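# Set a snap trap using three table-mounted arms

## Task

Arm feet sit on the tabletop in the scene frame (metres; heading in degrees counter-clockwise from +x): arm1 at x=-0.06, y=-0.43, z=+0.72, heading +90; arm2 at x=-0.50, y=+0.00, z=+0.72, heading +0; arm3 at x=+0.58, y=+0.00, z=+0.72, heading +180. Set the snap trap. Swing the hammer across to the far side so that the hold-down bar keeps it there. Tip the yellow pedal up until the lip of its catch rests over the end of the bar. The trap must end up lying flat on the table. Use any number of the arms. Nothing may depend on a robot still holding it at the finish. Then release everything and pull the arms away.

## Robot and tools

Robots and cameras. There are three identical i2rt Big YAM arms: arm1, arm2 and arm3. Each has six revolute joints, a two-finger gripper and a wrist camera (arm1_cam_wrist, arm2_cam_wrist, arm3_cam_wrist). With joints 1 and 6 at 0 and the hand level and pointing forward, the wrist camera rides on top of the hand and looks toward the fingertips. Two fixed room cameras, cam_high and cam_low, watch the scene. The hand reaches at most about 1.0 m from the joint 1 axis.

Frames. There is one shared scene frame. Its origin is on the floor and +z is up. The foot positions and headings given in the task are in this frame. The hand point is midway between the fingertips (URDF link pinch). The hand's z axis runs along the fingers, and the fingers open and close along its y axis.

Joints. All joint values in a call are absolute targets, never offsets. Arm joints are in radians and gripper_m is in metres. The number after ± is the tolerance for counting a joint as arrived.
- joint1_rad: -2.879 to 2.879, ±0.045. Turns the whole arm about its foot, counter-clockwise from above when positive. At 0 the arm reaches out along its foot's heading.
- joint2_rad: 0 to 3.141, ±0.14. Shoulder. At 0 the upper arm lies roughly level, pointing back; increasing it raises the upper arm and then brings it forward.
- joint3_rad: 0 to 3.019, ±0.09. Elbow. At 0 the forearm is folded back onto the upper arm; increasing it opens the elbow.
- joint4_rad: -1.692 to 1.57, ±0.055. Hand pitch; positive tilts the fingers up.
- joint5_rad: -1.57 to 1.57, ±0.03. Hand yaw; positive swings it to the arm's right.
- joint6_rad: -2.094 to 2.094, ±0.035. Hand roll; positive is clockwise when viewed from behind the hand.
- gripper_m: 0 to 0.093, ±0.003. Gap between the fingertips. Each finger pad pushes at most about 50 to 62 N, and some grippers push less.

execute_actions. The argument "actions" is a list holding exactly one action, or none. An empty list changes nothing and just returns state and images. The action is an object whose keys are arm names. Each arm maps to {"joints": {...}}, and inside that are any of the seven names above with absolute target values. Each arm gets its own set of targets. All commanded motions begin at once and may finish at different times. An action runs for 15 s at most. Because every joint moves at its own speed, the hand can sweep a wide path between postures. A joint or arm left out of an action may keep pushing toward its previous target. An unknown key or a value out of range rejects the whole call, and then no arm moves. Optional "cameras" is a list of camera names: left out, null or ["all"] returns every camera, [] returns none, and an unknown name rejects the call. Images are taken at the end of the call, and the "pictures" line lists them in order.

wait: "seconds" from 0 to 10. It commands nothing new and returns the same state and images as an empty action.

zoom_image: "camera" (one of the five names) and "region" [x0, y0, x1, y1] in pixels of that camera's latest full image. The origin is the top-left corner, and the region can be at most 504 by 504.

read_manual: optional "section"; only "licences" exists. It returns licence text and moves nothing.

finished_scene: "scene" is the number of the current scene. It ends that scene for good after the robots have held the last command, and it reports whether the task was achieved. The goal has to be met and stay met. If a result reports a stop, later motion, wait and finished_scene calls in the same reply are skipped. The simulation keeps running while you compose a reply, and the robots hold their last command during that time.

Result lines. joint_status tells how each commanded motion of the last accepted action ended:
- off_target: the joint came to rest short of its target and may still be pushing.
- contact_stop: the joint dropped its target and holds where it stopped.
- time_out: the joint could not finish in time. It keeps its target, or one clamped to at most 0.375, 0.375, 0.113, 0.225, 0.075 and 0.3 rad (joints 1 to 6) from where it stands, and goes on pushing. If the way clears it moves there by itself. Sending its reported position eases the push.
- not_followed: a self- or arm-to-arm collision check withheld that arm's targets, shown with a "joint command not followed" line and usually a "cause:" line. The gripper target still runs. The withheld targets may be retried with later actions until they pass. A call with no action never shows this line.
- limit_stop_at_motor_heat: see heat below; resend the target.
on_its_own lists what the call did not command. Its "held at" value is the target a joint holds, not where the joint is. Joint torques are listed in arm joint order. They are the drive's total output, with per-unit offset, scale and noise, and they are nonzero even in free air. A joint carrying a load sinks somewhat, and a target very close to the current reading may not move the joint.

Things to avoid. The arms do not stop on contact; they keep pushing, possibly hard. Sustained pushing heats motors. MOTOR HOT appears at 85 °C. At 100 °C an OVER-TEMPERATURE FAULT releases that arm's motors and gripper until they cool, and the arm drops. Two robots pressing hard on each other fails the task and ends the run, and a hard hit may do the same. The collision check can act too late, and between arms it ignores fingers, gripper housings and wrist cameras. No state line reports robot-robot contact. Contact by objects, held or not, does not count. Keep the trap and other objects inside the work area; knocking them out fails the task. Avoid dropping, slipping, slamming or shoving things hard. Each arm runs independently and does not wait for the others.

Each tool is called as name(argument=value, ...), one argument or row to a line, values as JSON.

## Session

execute_actions(
  actions=[],
)

Scene clock: 0.00 s.
Joint torques (N m, as the arm reports them, + toward a larger angle): no reading
arm1.joint_positions: joint1_rad=+0.008 joint2_rad=+0.443 joint3_rad=+1.464 joint4_rad=-1.547 joint5_rad=-0.010 joint6_rad=-0.011 gripper_m=+0.094
arm1.joint_status: not commanded
arm1.hand: x=-0.0678 y=-0.3106 z=+1.3028 quat_wxyz=(-0.347, +0.629, -0.595, -0.360) (m; scene frame)
arm2.joint_positions: joint1_rad=-0.010 joint2_rad=+0.454 joint3_rad=+1.457 joint4_rad=-1.541 joint5_rad=-0.003 joint6_rad=-0.015 gripper_m=+0.095
arm2.joint_status: not commanded
arm2.hand: x=-0.3756 y=+0.0065 z=+1.3438 quat_wxyz=(-0.496, +0.015, -0.868, +0.003) (m; scene frame)
arm3.joint_positions: joint1_rad=+0.002 joint2_rad=+0.437 joint3_rad=+1.473 joint4_rad=-1.547 joint5_rad=-0.012 joint6_rad=-0.001 gripper_m=+0.094
arm3.joint_status: not commanded
arm3.hand: x=+0.4572 y=+0.0097 z=+1.3579 quat_wxyz=(-0.002, +0.866, -0.019, -0.500) (m; scene frame)
pictures: arm1_cam_wrist, arm2_cam_wrist, arm3_cam_wrist, cam_high, cam_low
Images, in order (width x height): arm1_cam_wrist 504x504, arm2_cam_wrist 504x504, arm3_cam_wrist 504x504, cam_high 504x504, cam_low 504x504.

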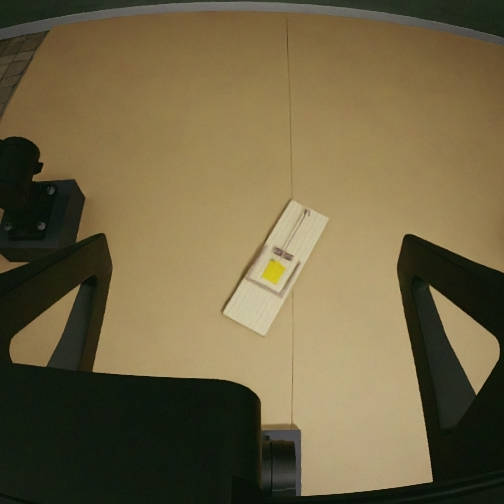

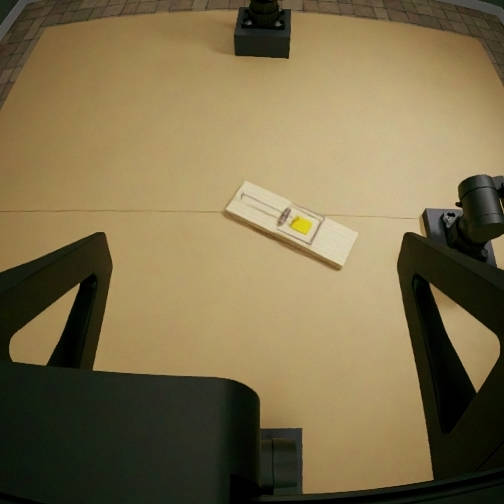

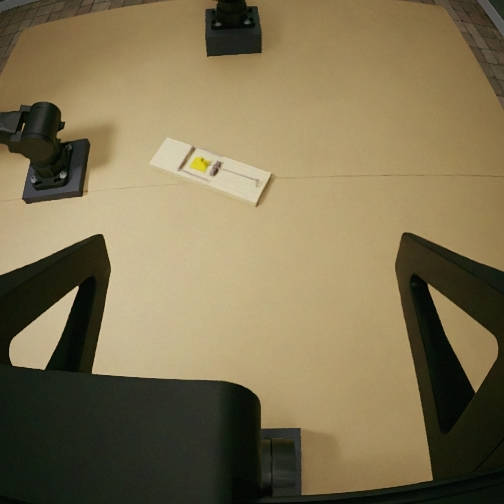

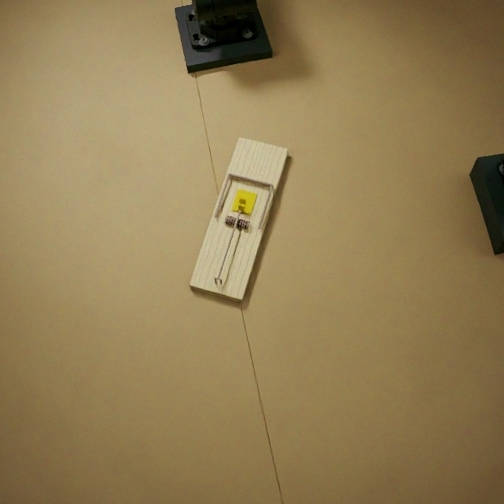

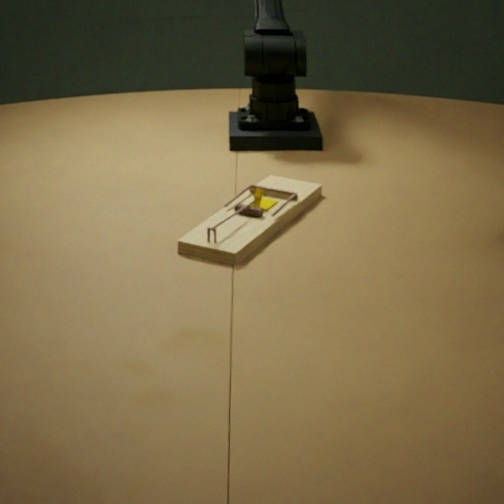

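execute_actions(
  actions=[
    {"arm1":{"joints":{"joint1_rad":-0.015,"joint2_rad":1.313,"joint3_rad":0.66,"joint4_rad":-0.895,"joint6_rad":0.52}},"arm3":{"joints":{"joint1_rad":-0.13,"joint2_rad":1.1,"joint3_rad":0.911,"joint4_rad":0.6,"joint6_rad":-1.6,"gripper_m":0.03}},"arm2":{"joints":{"joint1_rad":-0.068,"joint2_rad":0.6,"joint3_rad":0.6,"joint4_rad":-0.9,"joint6_rad":-0.05,"gripper_m":0.02}}},
  ],
  cameras=["arm1_cam_wrist"],
)

Scene clock: 2.47 s.
Joint torques (N m, as the arm reports them, + toward a larger angle): arm1=[-1.51 -7.46  7.51  0.75  0.04  0.14] | arm2=[-0.53 -0.95  9.84  2.71  0.03 -0.07] | arm3=[-2.49 -9.63 10.16  2.81  0.09  0.  ]
arm1.joint_positions: joint1_rad=+0.000 joint2_rad=+1.305 joint3_rad=+0.657 joint4_rad=-0.909 joint5_rad=-0.010 joint6_rad=+0.511 gripper_m=+0.094
arm1.joint_status: all done
arm1.hand: x=-0.0698 y=-0.1348 z=+0.7839 quat_wxyz=(-0.001, +0.518, -0.856, -0.008) (m; scene frame)
arm2.joint_positions: joint1_rad=-0.060 joint2_rad=+0.605 joint3_rad=+0.599 joint4_rad=-0.920 joint5_rad=-0.003 joint6_rad=-0.041 gripper_m=+0.020
arm2.joint_status: all done
arm2.hand: x=-0.2227 y=-0.0085 z=+0.9941 quat_wxyz=(-0.319, +0.004, -0.947, +0.015) (m; scene frame)
arm3.joint_positions: joint1_rad=-0.124 joint2_rad=+1.109 joint3_rad=+0.898 joint4_rad=+0.579 joint5_rad=-0.012 joint6_rad=-1.590 gripper_m=+0.030
arm3.joint_status: all done
arm3.hand: x=+0.0646 y=+0.0925 z=+1.3002 quat_wxyz=(-0.630, +0.433, +0.373, -0.527) (m; scene frame)
pictures: arm1_cam_wrist
Images, in order (width x height): arm1_cam_wrist 504x504.

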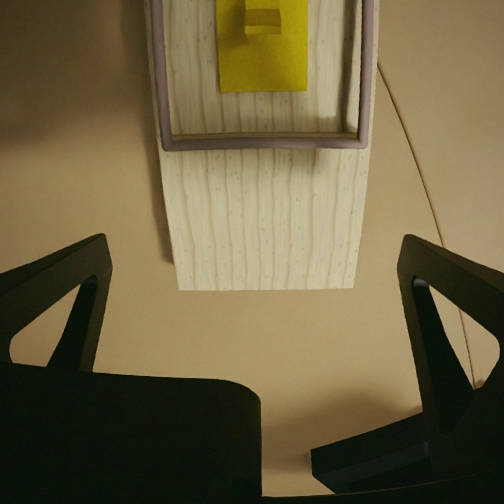

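execute_actions(
  actions=[
    {"arm1":{"joints":{"joint2_rad":1.41,"joint3_rad":0.574,"joint4_rad":-0.73}}},
  ],
  cameras=[],
)

execute_actions(
  actions=[
    {"arm1":{"joints":{"gripper_m":0.06}}},
  ],
  cameras=["arm1_cam_wrist"],
)

Scene clock: 3.57 s.
Joint torques (N m, as the arm reports them, + toward a larger angle): arm1=[-1.79 -8.63  6.48  1.24  0.07  0.2 ] | arm2=[-0.33 -1.24  9.79  2.75  0.04 -0.06] | arm3=[-2.49 -9.65 10.17  2.8   0.09  0.01]
arm1.joint_positions: joint1_rad=+0.000 joint2_rad=+1.414 joint3_rad=+0.566 joint4_rad=-0.744 joint5_rad=-0.010 joint6_rad=+0.512 gripper_m=+0.094
arm1.joint_status: all done
arm1.hand: x=-0.0691 y=-0.1526 z=+0.7299 quat_wxyz=(+0.007, +0.517, -0.856, +0.006) (m; scene frame)
arm2.joint_positions: joint1_rad=-0.060 joint2_rad=+0.605 joint3_rad=+0.599 joint4_rad=-0.920 joint5_rad=-0.003 joint6_rad=-0.041 gripper_m=+0.020
arm2.joint_status: not commanded
arm2.hand: x=-0.2227 y=-0.0085 z=+0.9941 quat_wxyz=(-0.319, +0.004, -0.947, +0.015) (m; scene frame)
arm3.joint_positions: joint1_rad=-0.124 joint2_rad=+1.109 joint3_rad=+0.898 joint4_rad=+0.579 joint5_rad=-0.012 joint6_rad=-1.591 gripper_m=+0.030
arm3.joint_status: not commanded
arm3.hand: x=+0.0646 y=+0.0925 z=+1.3002 quat_wxyz=(-0.630, +0.432, +0.373, -0.527) (m; scene frame)
pictures: none
No camera images: the call's "cameras" was empty. Leave "cameras" out to get every camera's image.

Scene clock: 4.10 s.
Joint torques (N m, as the arm reports them, + toward a larger angle): arm1=[-1.39 -9.08  6.43  0.98  0.12  0.09] | arm2=[-0.23 -1.24  9.83  2.71  0.03 -0.06] | arm3=[-2.47 -9.64 10.16  2.81  0.09  0.01]
arm1.joint_positions: joint1_rad=-0.001 joint2_rad=+1.414 joint3_rad=+0.566 joint4_rad=-0.743 joint5_rad=-0.010 joint6_rad=+0.513 gripper_m=+0.079
arm1.joint_status: gripper_m off_target (ended at +0.079, target +0.060)
arm1.hand: x=-0.0690 y=-0.1524 z=+0.7299 quat_wxyz=(+0.007, +0.516, -0.856, +0.006) (m; scene frame)
arm2.joint_positions: joint1_rad=-0.060 joint2_rad=+0.605 joint3_rad=+0.599 joint4_rad=-0.920 joint5_rad=-0.003 joint6_rad=-0.041 gripper_m=+0.020
arm2.joint_status: not commanded
arm2.hand: x=-0.2227 y=-0.0085 z=+0.9941 quat_wxyz=(-0.319, +0.004, -0.947, +0.015) (m; scene frame)
arm3.joint_positions: joint1_rad=-0.124 joint2_rad=+1.109 joint3_rad=+0.898 joint4_rad=+0.579 joint5_rad=-0.012 joint6_rad=-1.591 gripper_m=+0.030
arm3.joint_status: not commanded
arm3.hand: x=+0.0646 y=+0.0925 z=+1.3002 quat_wxyz=(-0.630, +0.432, +0.373, -0.527) (m; scene frame)
pictures: arm1_cam_wrist
Images, in order (width x height): arm1_cam_wrist 504x504.

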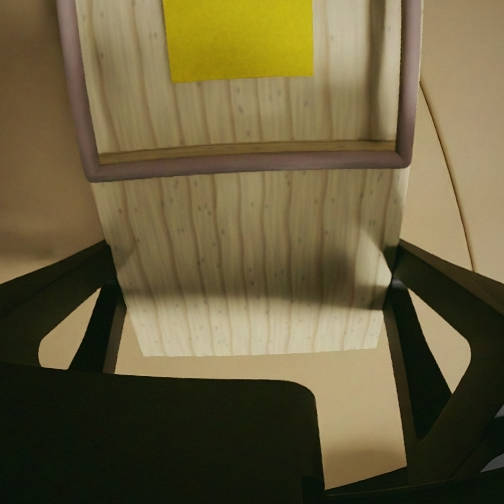

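execute_actions(
  actions=[
    {"arm1":{"joints":{"joint1_rad":-0.03,"joint2_rad":1.52,"joint3_rad":0.71,"joint4_rad":-0.73,"joint6_rad":0.0}}},
  ],
  cameras=[],
)

execute_actions(
  actions=[
    {"arm1":{"joints":{"joint2_rad":1.64,"joint3_rad":0.855,"joint4_rad":-0.775}}},
  ],
  cameras=[],
)

execute_actions(
  actions=[
    {"arm1":{"joints":{"gripper_m":0.093}}},
  ],
  cameras=[],
)

execute_actions(
  actions=[
    {"arm1":{"joints":{"joint2_rad":1.25}}},
  ],
  cameras=[],
)

execute_actions(
  actions=[
    {"arm1":{"joints":{"joint3_rad":0.195,"joint4_rad":0.70}},"arm3":{"joints":{"joint2_rad":1.8}}},
  ],
  cameras=[],
)

execute_actions(
  actions=[
    {"arm1":{"joints":{"joint2_rad":1.528}},"arm3":{"joints":{"joint2_rad":2.0}}},
  ],
  cameras=["arm1_cam_wrist","arm3_cam_wrist","cam_low"],
)

Scene clock: 5.83 s.
Joint torques (N m, as the arm reports them, + toward a larger angle): arm1=[ -1.04 -10.33   8.02   0.9    0.02  -0.04] | arm2=[-0.26 -1.12  9.81  2.69  0.05 -0.06] | arm3=[-2.48 -9.66 10.16  2.8   0.09  0.01]
arm1.joint_positions: joint1_rad=-0.017 joint2_rad=+1.517 joint3_rad=+0.681 joint4_rad=-0.740 joint5_rad=-0.009 joint6_rad=+0.011 gripper_m=+0.079
arm1.joint_status: all done
arm1.hand: x=-0.0646 y=-0.1058 z=+0.7300 quat_wxyz=(+0.002, +0.707, -0.707, -0.001) (m; scene frame)
arm2.joint_positions: joint1_rad=-0.060 joint2_rad=+0.605 joint3_rad=+0.599 joint4_rad=-0.920 joint5_rad=-0.003 joint6_rad=-0.041 gripper_m=+0.020
arm2.joint_status: not commanded
arm2.hand: x=-0.2227 y=-0.0085 z=+0.9941 quat_wxyz=(-0.319, +0.004, -0.947, +0.015) (m; scene frame)
arm3.joint_positions: joint1_rad=-0.124 joint2_rad=+1.109 joint3_rad=+0.898 joint4_rad=+0.579 joint5_rad=-0.012 joint6_rad=-1.591 gripper_m=+0.030
arm3.joint_status: not commanded
arm3.hand: x=+0.0646 y=+0.0925 z=+1.3002 quat_wxyz=(-0.630, +0.432, +0.373, -0.527) (m; scene frame)
pictures: none
No camera images: the call's "cameras" was empty. Leave "cameras" out to get every camera's image.

Scene clock: 6.63 s.
Joint torques (N m, as the arm reports them, + toward a larger angle): arm1=[ -1.16 -10.81   8.04   0.38  -0.03  -0.02] | arm2=[-0.31 -0.87  9.76  2.67  0.04 -0.05] | arm3=[-2.46 -9.65 10.16  2.8   0.08  0.01]
arm1.joint_positions: joint1_rad=-0.017 joint2_rad=+1.633 joint3_rad=+0.828 joint4_rad=-0.771 joint5_rad=-0.008 joint6_rad=+0.009 gripper_m=+0.079
arm1.joint_status: all done
arm1.hand: x=-0.0651 y=-0.0534 z=+0.7301 quat_wxyz=(+0.003, +0.708, -0.706, -0.001) (m; scene frame)
arm2.joint_positions: joint1_rad=-0.060 joint2_rad=+0.605 joint3_rad=+0.599 joint4_rad=-0.920 joint5_rad=-0.003 joint6_rad=-0.041 gripper_m=+0.020
arm2.joint_status: not commanded
arm2.hand: x=-0.2227 y=-0.0085 z=+0.9941 quat_wxyz=(-0.319, +0.004, -0.947, +0.015) (m; scene frame)
arm3.joint_positions: joint1_rad=-0.124 joint2_rad=+1.109 joint3_rad=+0.898 joint4_rad=+0.579 joint5_rad=-0.012 joint6_rad=-1.591 gripper_m=+0.030
arm3.joint_status: not commanded
arm3.hand: x=+0.0646 y=+0.0925 z=+1.3002 quat_wxyz=(-0.630, +0.432, +0.373, -0.527) (m; scene frame)
pictures: none
No camera images: the call's "cameras" was empty. Leave "cameras" out to get every camera's image.

Scene clock: 7.17 s.
Joint torques (N m, as the arm reports them, + toward a larger angle): arm1=[ -1.64 -12.41   8.21   0.25  -0.13   0.  ] | arm2=[-0.34 -1.02  9.88  2.73  0.05 -0.07] | arm3=[-2.48 -9.63 10.16  2.79  0.09  0.01]
arm1.joint_positions: joint1_rad=-0.017 joint2_rad=+1.633 joint3_rad=+0.828 joint4_rad=-0.771 joint5_rad=-0.008 joint6_rad=+0.008 gripper_m=+0.093
arm1.joint_status: all done
arm1.hand: x=-0.0651 y=-0.0534 z=+0.7301 quat_wxyz=(+0.002, +0.708, -0.706, +0.000) (m; scene frame)
arm2.joint_positions: joint1_rad=-0.060 joint2_rad=+0.605 joint3_rad=+0.599 joint4_rad=-0.920 joint5_rad=-0.003 joint6_rad=-0.041 gripper_m=+0.020
arm2.joint_status: not commanded
arm2.hand: x=-0.2227 y=-0.0085 z=+0.9941 quat_wxyz=(-0.319, +0.004, -0.947, +0.015) (m; scene frame)
arm3.joint_positions: joint1_rad=-0.124 joint2_rad=+1.109 joint3_rad=+0.898 joint4_rad=+0.579 joint5_rad=-0.012 joint6_rad=-1.591 gripper_m=+0.030
arm3.joint_status: not commanded
arm3.hand: x=+0.0646 y=+0.0925 z=+1.3002 quat_wxyz=(-0.630, +0.432, +0.373, -0.527) (m; scene frame)
pictures: none
No camera images: the call's "cameras" was empty. Leave "cameras" out to get every camera's image.

Scene clock: 8.30 s.
Joint torques (N m, as the arm reports them, + toward a larger angle): arm1=[-1.18 -8.34 10.44  1.04 -0.13 -0.06] | arm2=[-0.47 -1.1   9.79  2.72  0.05 -0.08] | arm3=[-2.46 -9.66 10.16  2.81  0.09  0.01]
arm1.joint_positions: joint1_rad=-0.017 joint2_rad=+1.237 joint3_rad=+0.828 joint4_rad=-0.771 joint5_rad=-0.008 joint6_rad=+0.008 gripper_m=+0.093
arm1.joint_status: all done
arm1.hand: x=-0.0660 y=-0.0243 z=+0.8782 quat_wxyz=(-0.135, +0.695, -0.692, -0.141) (m; scene frame)
arm2.joint_positions: joint1_rad=-0.060 joint2_rad=+0.605 joint3_rad=+0.599 joint4_rad=-0.920 joint5_rad=-0.003 joint6_rad=-0.041 gripper_m=+0.020
arm2.joint_status: not commanded
arm2.hand: x=-0.2227 y=-0.0085 z=+0.9941 quat_wxyz=(-0.319, +0.004, -0.947, +0.015) (m; scene frame)
arm3.joint_positions: joint1_rad=-0.124 joint2_rad=+1.109 joint3_rad=+0.898 joint4_rad=+0.579 joint5_rad=-0.012 joint6_rad=-1.591 gripper_m=+0.030
arm3.joint_status: not commanded
arm3.hand: x=+0.0646 y=+0.0925 z=+1.3002 quat_wxyz=(-0.630, +0.432, +0.373, -0.527) (m; scene frame)
pictures: none
No camera images: the call's "cameras" was empty. Leave "cameras" out to get every camera's image.

Scene clock: 10.07 s.
Joint torques (N m, as the arm reports them, + toward a larger angle): arm1=[-1.34 -5.34  5.96  2.61 -0.01 -0.04] | arm2=[-0.33 -1.19  9.78  2.66  0.03 -0.06] | arm3=[ -2.42 -15.58   7.36   2.55   0.02   0.03]
arm1.joint_positions: joint1_rad=-0.017 joint2_rad=+1.241 joint3_rad=+0.193 joint4_rad=+0.678 joint5_rad=-0.008 joint6_rad=+0.007 gripper_m=+0.093
arm1.joint_status: all done
arm1.hand: x=-0.0656 y=-0.0468 z=+0.8377 quat_wxyz=(-0.395, +0.586, -0.579, -0.405) (m; scene frame)
arm2.joint_positions: joint1_rad=-0.060 joint2_rad=+0.605 joint3_rad=+0.599 joint4_rad=-0.920 joint5_rad=-0.003 joint6_rad=-0.041 gripper_m=+0.020
arm2.joint_status: not commanded
arm2.hand: x=-0.2227 y=-0.0085 z=+0.9941 quat_wxyz=(-0.319, +0.004, -0.947, +0.015) (m; scene frame)
arm3.joint_positions: joint1_rad=-0.124 joint2_rad=+1.798 joint3_rad=+0.898 joint4_rad=+0.593 joint5_rad=-0.012 joint6_rad=-1.592 gripper_m=+0.030
arm3.joint_status: all done
arm3.hand: x=-0.0572 y=+0.1103 z=+0.9011 quat_wxyz=(-0.447, +0.614, +0.529, -0.379) (m; scene frame)
pictures: none
No camera images: the call's "cameras" was empty. Leave "cameras" out to get every camera's image.

Scene clock: 11.10 s.
Joint torques (N m, as the arm reports them, + toward a larger angle): arm1=[-1.48 -8.14  3.63  2.46 -0.09  0.02] | arm2=[-0.13 -1.09  9.74  2.69  0.04 -0.07] | arm3=[ -2.4  -16.87   5.89   2.2    0.01   0.02]
arm1.joint_positions: joint1_rad=-0.017 joint2_rad=+1.526 joint3_rad=+0.193 joint4_rad=+0.683 joint5_rad=-0.008 joint6_rad=+0.007 gripper_m=+0.093
arm1.joint_status: all done
arm1.hand: x=-0.0649 y=-0.0715 z=+0.7387 quat_wxyz=(-0.311, +0.636, -0.630, -0.319) (m; scene frame)
arm2.joint_positions: joint1_rad=-0.060 joint2_rad=+0.605 joint3_rad=+0.599 joint4_rad=-0.920 joint5_rad=-0.003 joint6_rad=-0.041 gripper_m=+0.020
arm2.joint_status: not commanded
arm2.hand: x=-0.2227 y=-0.0085 z=+0.9941 quat_wxyz=(-0.319, +0.004, -0.947, +0.015) (m; scene frame)
arm3.joint_positions: joint1_rad=-0.124 joint2_rad=+2.006 joint3_rad=+0.898 joint4_rad=+0.593 joint5_rad=-0.012 joint6_rad=-1.592 gripper_m=+0.030
arm3.joint_status: all done
arm3.hand: x=-0.0384 y=+0.1059 z=+0.7726 quat_wxyz=(-0.379, +0.657, +0.566, -0.323) (m; scene frame)
pictures: arm1_cam_wrist, arm3_cam_wrist, cam_low
Images, in order (width x height): arm1_cam_wrist 504x504, arm3_cam_wrist 504x504, cam_low 504x504.

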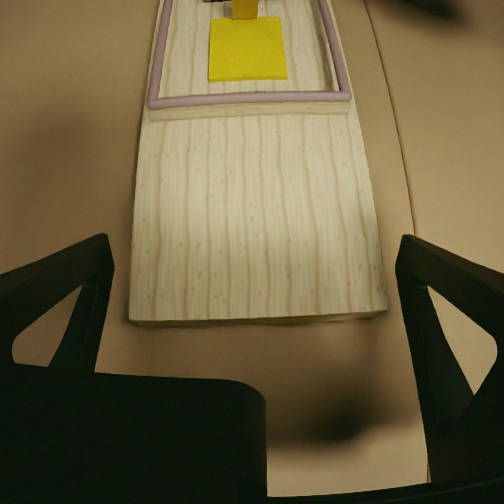

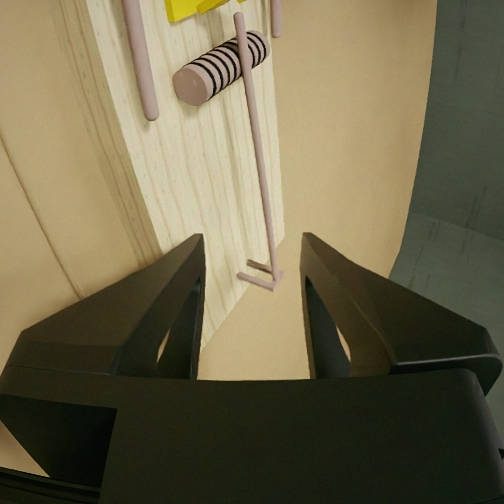

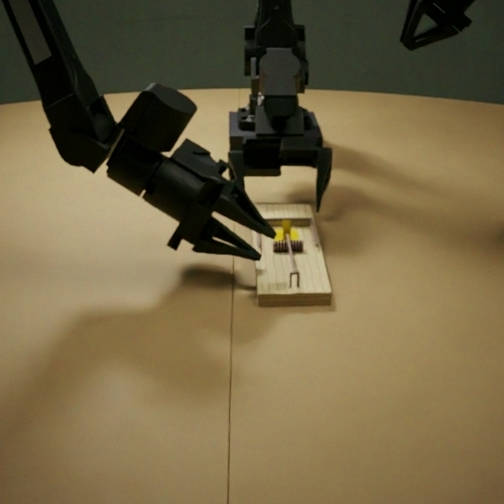

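Board slightly skewed; regrip may straighten it.

execute_actions(
  actions=[
    {"arm1":{"joints":{"gripper_m":0.06}},"arm2":{"joints":{"joint2_rad":1.45,"joint4_rad":-0.2}}},
  ],
  cameras=["arm2_cam_wrist","cam_low"],
)

Scene clock: 12.63 s.
Joint torques (N m, as the arm reports them, + toward a larger angle): arm1=[-0.79 -7.31  3.86  2.42 -0.08 -0.04] | arm2=[-0.34 -7.9   6.82  2.46  0.05 -0.08] | arm3=[ -2.42 -16.91   5.82   2.33   0.01   0.02]
arm1.joint_positions: joint1_rad=-0.017 joint2_rad=+1.526 joint3_rad=+0.193 joint4_rad=+0.683 joint5_rad=-0.008 joint6_rad=+0.007 gripper_m=+0.077
arm1.joint_status: gripper_m off_target (ended at +0.077, target +0.060)
arm1.hand: x=-0.0650 y=-0.0715 z=+0.7387 quat_wxyz=(-0.311, +0.636, -0.630, -0.319) (m; scene frame)
arm2.joint_positions: joint1_rad=-0.060 joint2_rad=+1.454 joint3_rad=+0.599 joint4_rad=-0.218 joint5_rad=-0.003 joint6_rad=-0.041 gripper_m=+0.020
arm2.joint_status: all done
arm2.hand: x=-0.0872 y=-0.0151 z=+0.8022 quat_wxyz=(-0.249, +0.003, -0.968, +0.012) (m; scene frame)
arm3.joint_positions: joint1_rad=-0.124 joint2_rad=+2.006 joint3_rad=+0.898 joint4_rad=+0.593 joint5_rad=-0.012 joint6_rad=-1.592 gripper_m=+0.030
arm3.joint_status: not commanded
arm3.hand: x=-0.0384 y=+0.1059 z=+0.7726 quat_wxyz=(-0.379, +0.657, +0.566, -0.323) (m; scene frame)
pictures: arm2_cam_wrist, cam_low
Images, in order (width x height): arm2_cam_wrist 504x504, cam_low 504x504.

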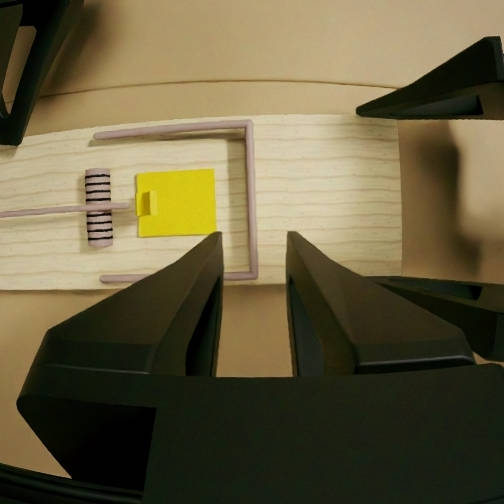

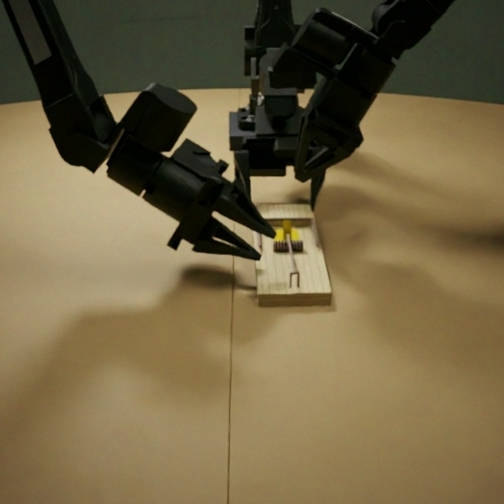

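execute_actions(
  actions=[
    {"arm3":{"joints":{"joint2_rad":2.095,"joint3_rad":1.025}}},
  ],
  cameras=["arm3_cam_wrist"],
)

execute_actions(
  actions=[
    {"arm3":{"joints":{"joint2_rad":2.085,"joint3_rad":1.065}}},
  ],
  cameras=["arm3_cam_wrist"],
)

Scene clock: 13.53 s.
Joint torques (N m, as the arm reports them, + toward a larger angle): arm1=[-1.09 -6.6   3.72  2.43 -0.03 -0.01] | arm2=[-0.53 -8.08  6.77  2.4   0.06 -0.05] | arm3=[ -2.4  -15.48   7.03   2.45   0.01   0.02]
arm1.joint_positions: joint1_rad=-0.017 joint2_rad=+1.526 joint3_rad=+0.193 joint4_rad=+0.683 joint5_rad=-0.008 joint6_rad=+0.006 gripper_m=+0.077
arm1.joint_status: not commanded
arm1.hand: x=-0.0650 y=-0.0715 z=+0.7387 quat_wxyz=(-0.311, +0.637, -0.630, -0.319) (m; scene frame)
arm2.joint_positions: joint1_rad=-0.060 joint2_rad=+1.454 joint3_rad=+0.599 joint4_rad=-0.218 joint5_rad=-0.003 joint6_rad=-0.041 gripper_m=+0.020
arm2.joint_status: not commanded
arm2.hand: x=-0.0872 y=-0.0151 z=+0.8022 quat_wxyz=(-0.249, +0.003, -0.968, +0.012) (m; scene frame)
arm3.joint_positions: joint1_rad=-0.124 joint2_rad=+2.069 joint3_rad=+1.000 joint4_rad=+0.593 joint5_rad=-0.012 joint6_rad=-1.592 gripper_m=+0.030
arm3.joint_status: all done
arm3.hand: x=-0.0748 y=+0.1122 z=+0.7728 quat_wxyz=(-0.392, +0.650, +0.559, -0.334) (m; scene frame)
pictures: arm3_cam_wrist
Images, in order (width x height): arm3_cam_wrist 504x504.

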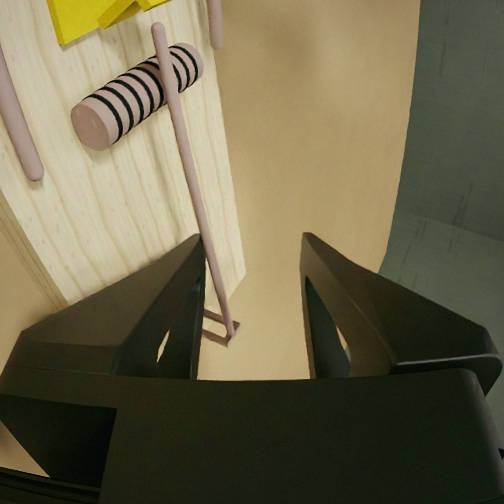

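Scene clock: 14.20 s.
Joint torques (N m, as the arm reports them, + toward a larger angle): arm1=[-1.96 -7.41  3.79  2.46 -0.06  0.01] | arm2=[-0.32 -7.98  6.79  2.45  0.04 -0.06] | arm3=[ -2.66 -16.53   7.66   2.38   0.01   0.02]
arm1.joint_positions: joint1_rad=-0.017 joint2_rad=+1.526 joint3_rad=+0.193 joint4_rad=+0.683 joint5_rad=-0.009 joint6_rad=+0.006 gripper_m=+0.077
arm1.joint_status: not commanded
arm1.hand: x=-0.0650 y=-0.0715 z=+0.7387 quat_wxyz=(-0.311, +0.637, -0.629, -0.319) (m; scene frame)
arm2.joint_positions: joint1_rad=-0.060 joint2_rad=+1.454 joint3_rad=+0.599 joint4_rad=-0.218 joint5_rad=-0.003 joint6_rad=-0.041 gripper_m=+0.020
arm2.joint_status: not commanded
arm2.hand: x=-0.0872 y=-0.0151 z=+0.8022 quat_wxyz=(-0.249, +0.003, -0.968, +0.012) (m; scene frame)
arm3.joint_positions: joint1_rad=-0.124 joint2_rad=+2.069 joint3_rad=+1.036 joint4_rad=+0.593 joint5_rad=-0.012 joint6_rad=-1.592 gripper_m=+0.030
arm3.joint_status: all done
arm3.hand: x=-0.0905 y=+0.1151 z=+0.7872 quat_wxyz=(-0.404, +0.643, +0.553, -0.343) (m; scene frame)
pictures: arm3_cam_wrist
Images, in order (width x height): arm3_cam_wrist 504x504.

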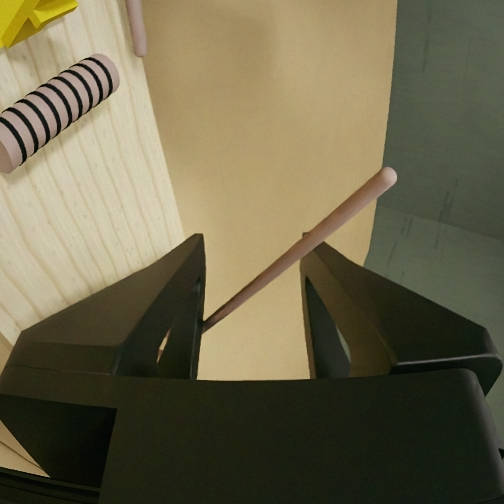

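execute_actions(
  actions=[],
)

Scene clock: 14.77 s.
Joint torques (N m, as the arm reports them, + toward a larger angle): arm1=[-1.5  -7.29  4.06  2.35 -0.11 -0.03] | arm2=[-0.29 -8.15  6.8   2.45  0.06 -0.08] | arm3=[ -2.39 -16.9    7.65   2.38   0.01   0.03]
arm1.joint_positions: joint1_rad=-0.017 joint2_rad=+1.526 joint3_rad=+0.193 joint4_rad=+0.683 joint5_rad=-0.009 joint6_rad=+0.006 gripper_m=+0.077
arm1.joint_status: not commanded
arm1.hand: x=-0.0650 y=-0.0715 z=+0.7387 quat_wxyz=(-0.311, +0.637, -0.629, -0.319) (m; scene frame)
arm2.joint_positions: joint1_rad=-0.060 joint2_rad=+1.454 joint3_rad=+0.599 joint4_rad=-0.218 joint5_rad=-0.003 joint6_rad=-0.041 gripper_m=+0.020
arm2.joint_status: not commanded
arm2.hand: x=-0.0872 y=-0.0151 z=+0.8022 quat_wxyz=(-0.249, +0.003, -0.968, +0.012) (m; scene frame)
arm3.joint_positions: joint1_rad=-0.124 joint2_rad=+2.069 joint3_rad=+1.036 joint4_rad=+0.593 joint5_rad=-0.012 joint6_rad=-1.592 gripper_m=+0.030
arm3.joint_status: all done
arm3.hand: x=-0.0905 y=+0.1151 z=+0.7872 quat_wxyz=(-0.404, +0.643, +0.553, -0.343) (m; scene frame)
pictures: arm1_cam_wrist, arm2_cam_wrist, arm3_cam_wrist, cam_high, cam_low
Images, in order (width x height): arm1_cam_wrist 504x504, arm2_cam_wrist 504x504, arm3_cam_wrist 504x504, cam_high 504x504, cam_low 504x504.

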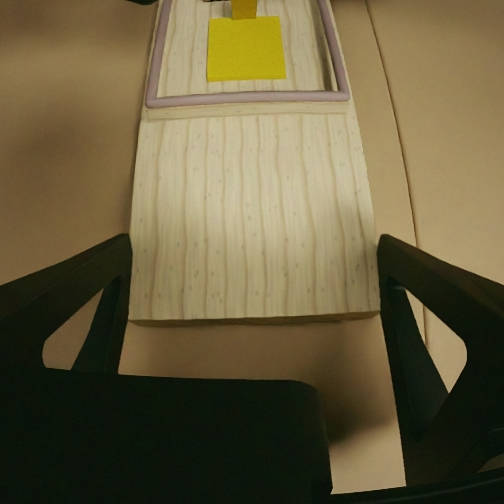

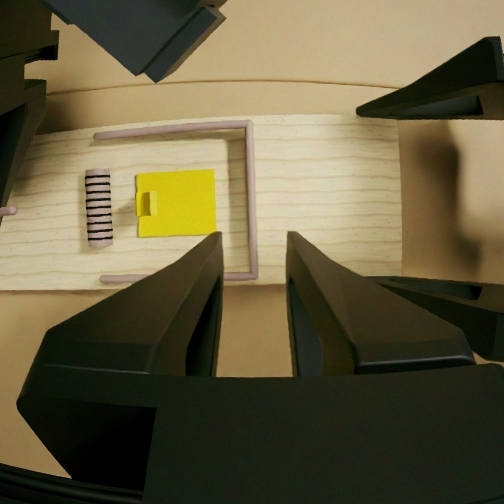

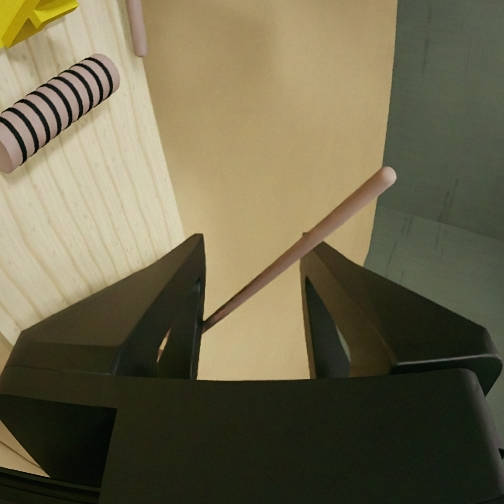

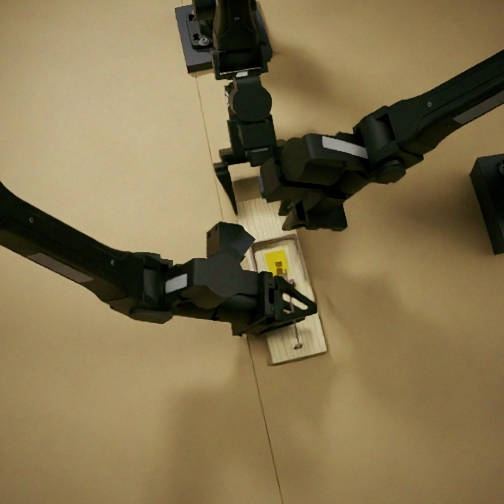

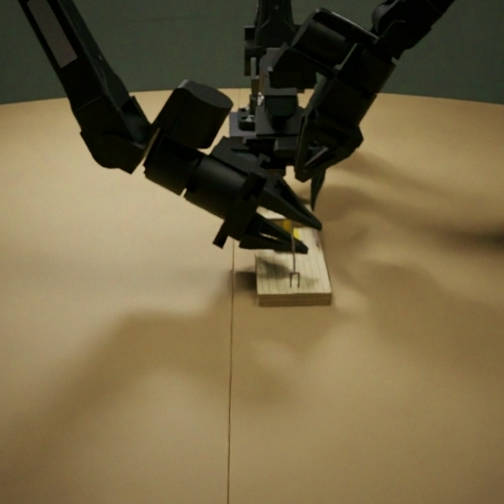

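execute_actions(
  actions=[
    {"arm3":{"joints":{"joint1_rad":-0.15,"joint2_rad":2.03,"joint6_rad":-0.7}}},
  ],
  cameras=["cam_low"],
)

execute_actions(
  actions=[
    {"arm3":{"joints":{"joint1_rad":-0.235,"joint6_rad":0.6}},"arm2":{"joints":{"joint2_rad":1.64,"joint3_rad":0.62,"joint4_rad":-0.045}}},
  ],
  cameras=["cam_low","cam_high","arm2_cam_wrist"],
)

Scene clock: 16.67 s.
Joint torques (N m, as the arm reports them, + toward a larger angle): arm1=[-0.83 -6.92  3.51  2.18  0.06  0.01] | arm2=[-0.61 -8.16  6.83  2.45  0.04 -0.06] | arm3=[ -2.88 -18.91   7.87   2.43   0.09   0.16]
arm1.joint_positions: joint1_rad=-0.017 joint2_rad=+1.526 joint3_rad=+0.193 joint4_rad=+0.683 joint5_rad=-0.011 joint6_rad=+0.004 gripper_m=+0.077
arm1.joint_status: not commanded
arm1.hand: x=-0.0655 y=-0.0714 z=+0.7388 quat_wxyz=(-0.310, +0.638, -0.628, -0.320) (m; scene frame)
arm2.joint_positions: joint1_rad=-0.060 joint2_rad=+1.454 joint3_rad=+0.599 joint4_rad=-0.218 joint5_rad=-0.003 joint6_rad=-0.041 gripper_m=+0.020
arm2.joint_status: not commanded
arm2.hand: x=-0.0872 y=-0.0151 z=+0.8022 quat_wxyz=(-0.249, +0.003, -0.968, +0.012) (m; scene frame)
arm3.joint_positions: joint1_rad=-0.139 joint2_rad=+2.045 joint3_rad=+1.036 joint4_rad=+0.593 joint5_rad=-0.014 joint6_rad=-0.709 gripper_m=+0.030
arm3.joint_status: all done
arm3.hand: x=-0.0920 y=+0.1256 z=+0.8032 quat_wxyz=(-0.226, +0.813, +0.219, -0.491) (m; scene frame)
pictures: cam_low
Images, in order (width x height): cam_low 504x504.

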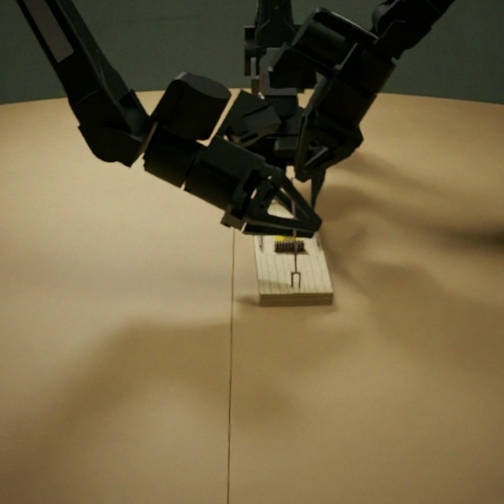

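Scene clock: 18.70 s.
Joint torques (N m, as the arm reports them, + toward a larger angle): arm1=[-1.27 -7.64  3.33  1.83 -0.06 -0.03] | arm2=[-0.31 -9.88  7.01  2.38 -0.02 -0.09] | arm3=[ -2.89 -18.85   7.86   2.44   0.17   0.06]
arm1.joint_positions: joint1_rad=-0.018 joint2_rad=+1.527 joint3_rad=+0.196 joint4_rad=+0.689 joint5_rad=-0.008 joint6_rad=+0.004 gripper_m=+0.077
arm1.joint_status: not commanded
arm1.hand: x=-0.0647 y=-0.0692 z=+0.7404 quat_wxyz=(-0.314, +0.636, -0.628, -0.321) (m; scene frame)
arm2.joint_positions: joint1_rad=-0.061 joint2_rad=+1.651 joint3_rad=+0.599 joint4_rad=-0.063 joint5_rad=-0.002 joint6_rad=-0.041 gripper_m=+0.020
arm2.joint_status: all done
arm2.hand: x=-0.0825 y=-0.0164 z=+0.7421 quat_wxyz=(-0.229, +0.003, -0.973, +0.012) (m; scene frame)
arm3.joint_positions: joint1_rad=-0.224 joint2_rad=+2.045 joint3_rad=+1.036 joint4_rad=+0.593 joint5_rad=-0.015 joint6_rad=+0.590 gripper_m=+0.030
arm3.joint_status: all done
arm3.hand: x=-0.0789 y=+0.1823 z=+0.8030 quat_wxyz=(+0.094, +0.765, -0.350, -0.532) (m; scene frame)
pictures: arm2_cam_wrist, cam_high, cam_low
Images, in order (width x height): arm2_cam_wrist 504x504, cam_high 504x504, cam_low 504x504.

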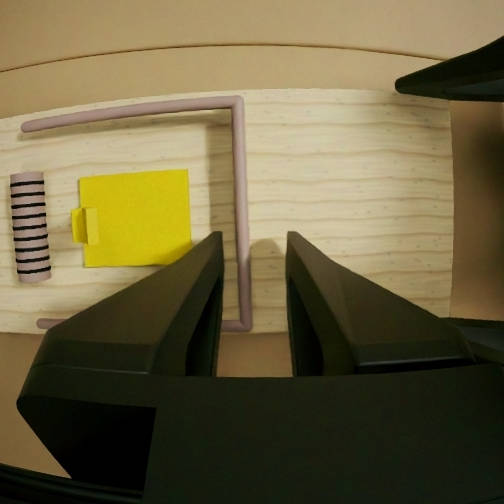

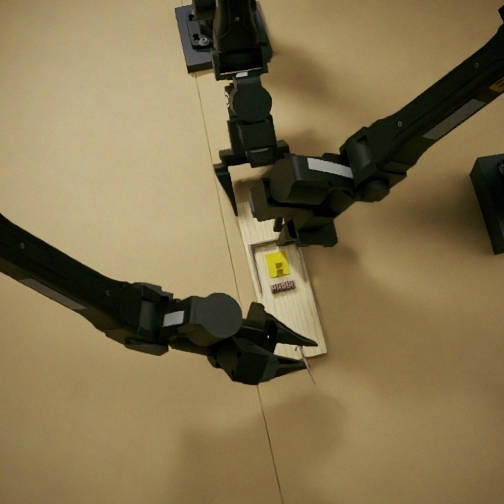

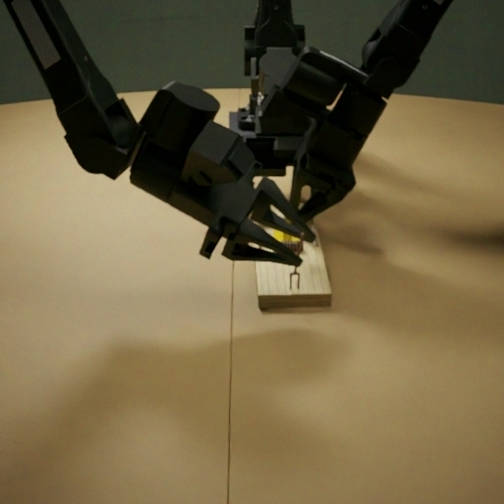

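execute_actions(
  actions=[
    {"arm3":{"joints":{"joint1_rad":-0.25,"joint2_rad":2.12,"joint3_rad":1.08,"joint6_rad":1.4}},"arm2":{"joints":{"joint2_rad":1.615,"joint4_rad":-0.105}},"arm1":{"joints":{"joint2_rad":1.59,"joint4_rad":0.64}}},
  ],
  cameras=["cam_low","arm2_cam_wrist"],
)

Scene clock: 20.60 s.
Joint torques (N m, as the arm reports them, + toward a larger angle): arm1=[-0.85 -2.88  3.26 -0.07 -0.07  0.01] | arm2=[-0.17 -9.19  7.1   1.23 -0.03 -0.07] | arm3=[ -2.48 -16.76   7.45   2.38   0.15   0.02]
arm1.joint_positions: joint1_rad=-0.018 joint2_rad=+1.538 joint3_rad=+0.199 joint4_rad=+0.688 joint5_rad=-0.009 joint6_rad=+0.004 gripper_m=+0.077
arm1.joint_status: all done
arm1.hand: x=-0.0648 y=-0.0695 z=+0.7373 quat_wxyz=(-0.311, +0.638, -0.629, -0.318) (m; scene frame)
arm2.joint_positions: joint1_rad=-0.061 joint2_rad=+1.626 joint3_rad=+0.599 joint4_rad=-0.096 joint5_rad=-0.002 joint6_rad=-0.041 gripper_m=+0.020
arm2.joint_status: all done
arm2.hand: x=-0.0852 y=-0.0162 z=+0.7487 quat_wxyz=(-0.225, +0.003, -0.974, +0.012) (m; scene frame)
arm3.joint_positions: joint1_rad=-0.244 joint2_rad=+2.100 joint3_rad=+1.052 joint4_rad=+0.593 joint5_rad=-0.013 joint6_rad=+1.389 gripper_m=+0.030
arm3.joint_status: all done
arm3.hand: x=-0.0746 y=+0.1949 z=+0.7732 quat_wxyz=(+0.280, +0.569, -0.634, -0.442) (m; scene frame)
pictures: arm2_cam_wrist, cam_low
Images, in order (width x height): arm2_cam_wrist 504x504, cam_low 504x504.

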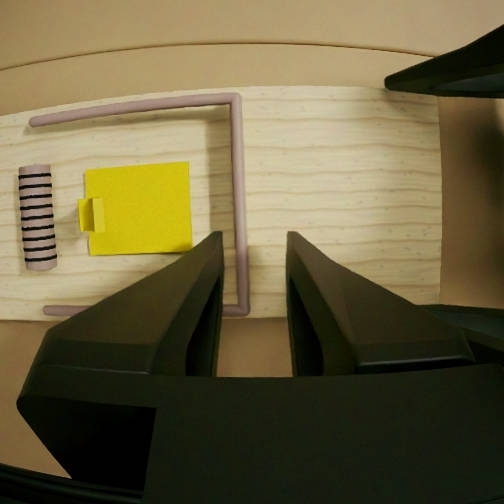

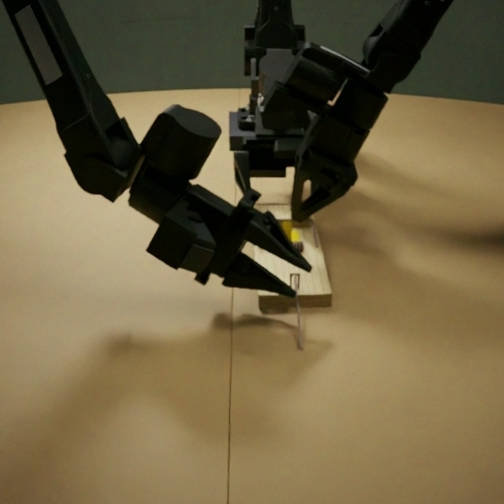

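execute_actions(
  actions=[
    {"arm3":{"joints":{"joint1_rad":-0.19,"joint2_rad":2.03,"joint3_rad":0.95,"joint6_rad":1.57,"gripper_m":0}},"arm2":{"joints":{"joint2_rad":1.655}}},
  ],
  cameras=["cam_low","arm2_cam_wrist"],
)

execute_actions(
  actions=[
    {"arm3":{"joints":{"joint2_rad":2.13}},"arm2":{"joints":{"gripper_m":0}}},
  ],
  cameras=["cam_low","arm2_cam_wrist"],
)

Scene clock: 23.20 s.
Joint torques (N m, as the arm reports them, + toward a larger angle): arm1=[-1.69 -3.18  3.28 -0.18  0.04  0.01] | arm2=[-0.66 -8.17  6.89  1.25  0.01 -0.06] | arm3=[ -2.12 -17.52   4.36   2.34   0.15   0.02]
arm1.joint_positions: joint1_rad=-0.018 joint2_rad=+1.538 joint3_rad=+0.200 joint4_rad=+0.688 joint5_rad=-0.011 joint6_rad=+0.004 gripper_m=+0.077
arm1.joint_status: not commanded
arm1.hand: x=-0.0652 y=-0.0690 z=+0.7373 quat_wxyz=(-0.310, +0.638, -0.629, -0.319) (m; scene frame)
arm2.joint_positions: joint1_rad=-0.061 joint2_rad=+1.647 joint3_rad=+0.600 joint4_rad=-0.096 joint5_rad=-0.002 joint6_rad=-0.041 gripper_m=+0.020
arm2.joint_status: all done
arm2.hand: x=-0.0885 y=-0.0161 z=+0.7405 quat_wxyz=(-0.215, +0.003, -0.976, +0.011) (m; scene frame)
arm3.joint_positions: joint1_rad=-0.187 joint2_rad=+2.036 joint3_rad=+0.958 joint4_rad=+0.593 joint5_rad=-0.013 joint6_rad=+1.560 gripper_m=+0.001
arm3.joint_status: all done
arm3.hand: x=-0.0531 y=+0.1501 z=+0.7772 quat_wxyz=(+0.321, +0.537, -0.671, -0.398) (m; scene frame)
pictures: arm2_cam_wrist, cam_low
Images, in order (width x height): arm2_cam_wrist 504x504, cam_low 504x504.

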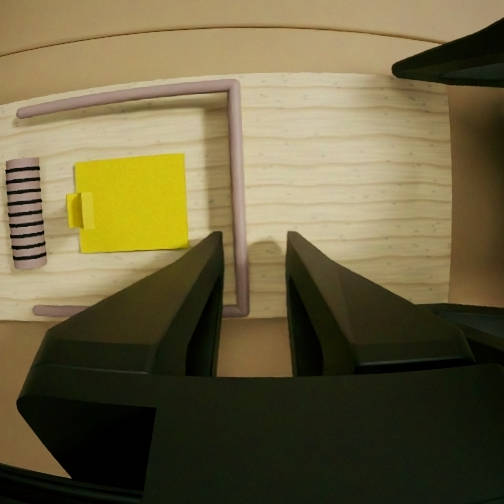

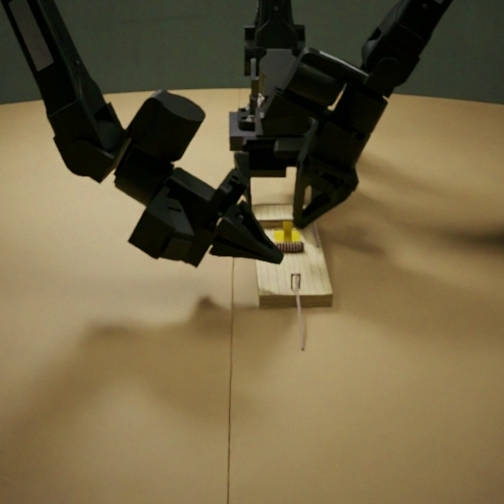

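Scene clock: 23.97 s.
Joint torques (N m, as the arm reports them, + toward a larger angle): arm1=[-1.04 -2.57  3.08 -0.11  0.06  0.01] | arm2=[-0.84 -8.17  6.89  1.16  0.52  0.03] | arm3=[ -2.1  -14.42   4.03   1.75   0.16   0.02]
arm1.joint_positions: joint1_rad=-0.018 joint2_rad=+1.538 joint3_rad=+0.200 joint4_rad=+0.688 joint5_rad=-0.012 joint6_rad=+0.002 gripper_m=+0.077
arm1.joint_status: not commanded
arm1.hand: x=-0.0654 y=-0.0690 z=+0.7373 quat_wxyz=(-0.310, +0.638, -0.628, -0.319) (m; scene frame)
arm2.joint_positions: joint1_rad=-0.058 joint2_rad=+1.647 joint3_rad=+0.600 joint4_rad=-0.096 joint5_rad=-0.017 joint6_rad=-0.048 gripper_m=+0.002
arm2.joint_status: all done
arm2.hand: x=-0.0884 y=-0.0126 z=+0.7405 quat_wxyz=(-0.216, +0.009, -0.976, +0.005) (m; scene frame)
arm3.joint_positions: joint1_rad=-0.187 joint2_rad=+2.087 joint3_rad=+0.958 joint4_rad=+0.608 joint5_rad=-0.013 joint6_rad=+1.562 gripper_m=+0.000
arm3.joint_status: all done
arm3.hand: x=-0.0468 y=+0.1484 z=+0.7488 quat_wxyz=(+0.312, +0.542, -0.679, -0.385) (m; scene frame)
pictures: arm2_cam_wrist, cam_low
Images, in order (width x height): arm2_cam_wrist 504x504, cam_low 504x504.

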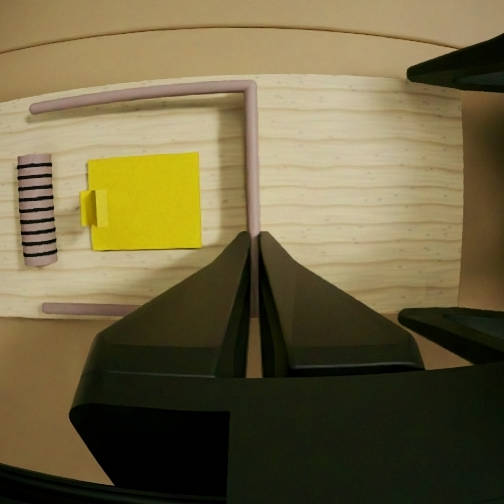

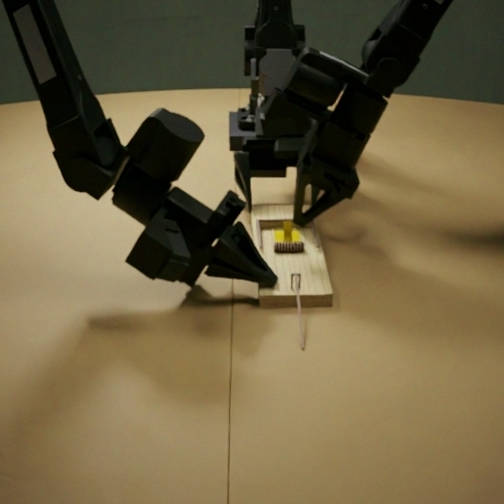

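execute_actions(
  actions=[
    {"arm2":{"joints":{"joint1_rad":-0.035,"joint2_rad":1.51,"joint4_rad":-0.19}}},
  ],
  cameras=[],
)

execute_actions(
  actions=[
    {"arm2":{"joints":{"joint1_rad":0.03,"joint2_rad":1.42,"joint4_rad":-0.255,"joint6_rad":0.03}}},
  ],
  cameras=["cam_low"],
)

execute_actions(
  actions=[
    {"arm2":{"joints":{"joint1_rad":0.13,"joint2_rad":1.385,"joint4_rad":-0.27,"joint6_rad":0.14}}},
  ],
  cameras=["cam_low","arm2_cam_wrist"],
)

Scene clock: 24.87 s.
Joint torques (N m, as the arm reports them, + toward a larger angle): arm1=[-2.18 -3.34  2.75  0.13  0.58  0.1 ] | arm2=[  0.17 -10.69   7.41   1.39   0.28   0.07] | arm3=[ -2.28 -14.63   4.03   1.71   0.15   0.02]
arm1.joint_positions: joint1_rad=-0.018 joint2_rad=+1.543 joint3_rad=+0.206 joint4_rad=+0.688 joint5_rad=-0.024 joint6_rad=-0.002 gripper_m=+0.077
arm1.joint_status: not commanded
arm1.hand: x=-0.0674 y=-0.0667 z=+0.7375 quat_wxyz=(-0.307, +0.641, -0.625, -0.323) (m; scene frame)
arm2.joint_positions: joint1_rad=-0.032 joint2_rad=+1.547 joint3_rad=+0.603 joint4_rad=-0.186 joint5_rad=-0.010 joint6_rad=-0.053 gripper_m=+0.002
arm2.joint_status: all done
arm2.hand: x=-0.0903 y=-0.0028 z=+0.7710 quat_wxyz=(-0.222, +0.023, -0.975, +0.006) (m; scene frame)
arm3.joint_positions: joint1_rad=-0.187 joint2_rad=+2.087 joint3_rad=+0.958 joint4_rad=+0.608 joint5_rad=-0.013 joint6_rad=+1.562 gripper_m=+0.000
arm3.joint_status: not commanded
arm3.hand: x=-0.0468 y=+0.1484 z=+0.7488 quat_wxyz=(+0.312, +0.542, -0.679, -0.385) (m; scene frame)
pictures: none
No camera images: the call's "cameras" was empty. Leave "cameras" out to get every camera's image.

Scene clock: 25.70 s.
Joint torques (N m, as the arm reports them, + toward a larger angle): arm1=[-1.16 -3.89  2.71  0.    0.61  0.08] | arm2=[  1.07 -11.3    8.     1.19  -0.1    0.31] | arm3=[ -2.12 -13.91   4.02   1.71   0.12   0.02]
arm1.joint_positions: joint1_rad=-0.018 joint2_rad=+1.545 joint3_rad=+0.208 joint4_rad=+0.688 joint5_rad=-0.028 joint6_rad=-0.008 gripper_m=+0.077
arm1.joint_status: not commanded
arm1.hand: x=-0.0682 y=-0.0660 z=+0.7373 quat_wxyz=(-0.307, +0.644, -0.622, -0.323) (m; scene frame)
arm2.joint_positions: joint1_rad=+0.024 joint2_rad=+1.464 joint3_rad=+0.603 joint4_rad=-0.245 joint5_rad=+0.000 joint6_rad=+0.007 gripper_m=+0.002
arm2.joint_status: all done
arm2.hand: x=-0.0925 y=+0.0187 z=+0.7964 quat_wxyz=(-0.233, +0.021, -0.972, -0.002) (m; scene frame)
arm3.joint_positions: joint1_rad=-0.187 joint2_rad=+2.087 joint3_rad=+0.958 joint4_rad=+0.608 joint5_rad=-0.013 joint6_rad=+1.562 gripper_m=+0.000
arm3.joint_status: not commanded
arm3.hand: x=-0.0467 y=+0.1484 z=+0.7488 quat_wxyz=(+0.312, +0.542, -0.679, -0.385) (m; scene frame)
pictures: cam_low
Images, in order (width x height): cam_low 504x504.

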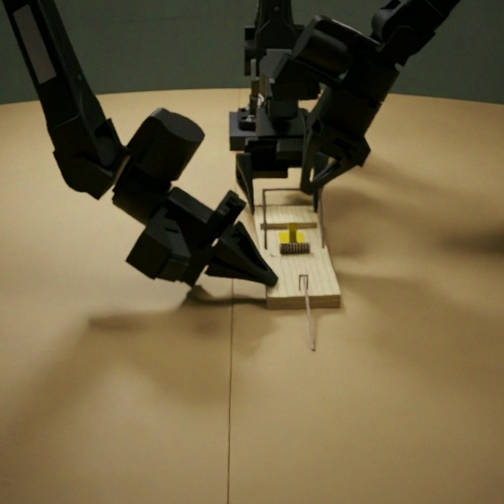

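Scene clock: 27.57 s.
Joint torques (N m, as the arm reports them, + toward a larger angle): arm1=[-1.16 -4.78  1.51  0.17  0.73  0.15] | arm2=[  3.47 -10.84   8.22   1.4   -0.68   0.45] | arm3=[ -1.92 -14.26   4.04   1.71  -0.03   0.02]
arm1.joint_positions: joint1_rad=-0.018 joint2_rad=+1.554 joint3_rad=+0.224 joint4_rad=+0.686 joint5_rad=-0.031 joint6_rad=-0.014 gripper_m=+0.077
arm1.joint_status: not commanded
arm1.hand: x=-0.0688 y=-0.0588 z=+0.7387 quat_wxyz=(-0.309, +0.645, -0.619, -0.325) (m; scene frame)
arm2.joint_positions: joint1_rad=+0.098 joint2_rad=+1.428 joint3_rad=+0.603 joint4_rad=-0.264 joint5_rad=+0.016 joint6_rad=+0.104 gripper_m=+0.002
arm2.joint_status: joint6_rad time_out (moved +0.097 of +0.133); the others done
arm2.on_its_own: joint6_rad reads +0.104 and still pushes toward +0.140 since a time_out
arm2.hand: x=-0.0946 y=+0.0463 z=+0.8081 quat_wxyz=(-0.241, +0.008, -0.970, -0.015) (m; scene frame)
arm3.joint_positions: joint1_rad=-0.190 joint2_rad=+2.087 joint3_rad=+0.958 joint4_rad=+0.608 joint5_rad=-0.009 joint6_rad=+1.562 gripper_m=+0.000
arm3.joint_status: not commanded
arm3.hand: x=-0.0462 y=+0.1508 z=+0.7487 quat_wxyz=(+0.310, +0.540, -0.680, -0.387) (m; scene frame)
pictures: arm2_cam_wrist, cam_low
Images, in order (width x height): arm2_cam_wrist 504x504, cam_low 504x504.

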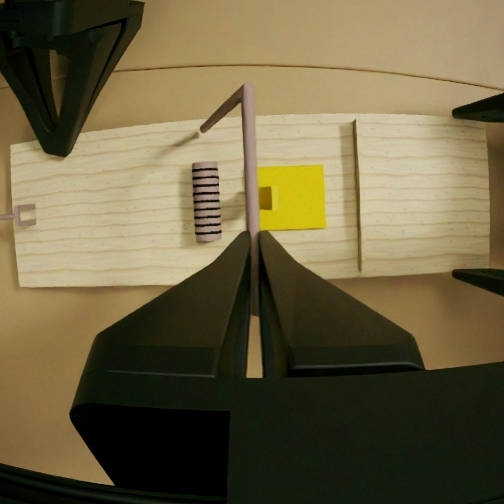

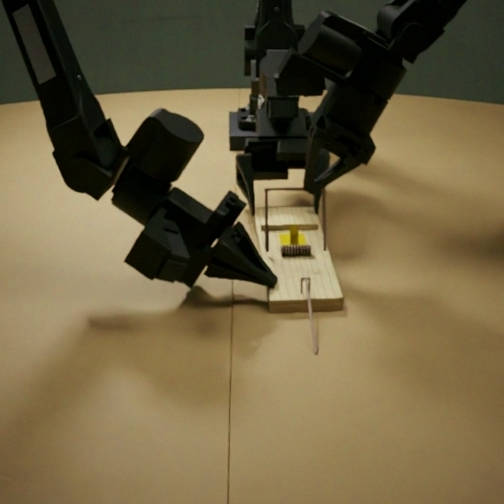

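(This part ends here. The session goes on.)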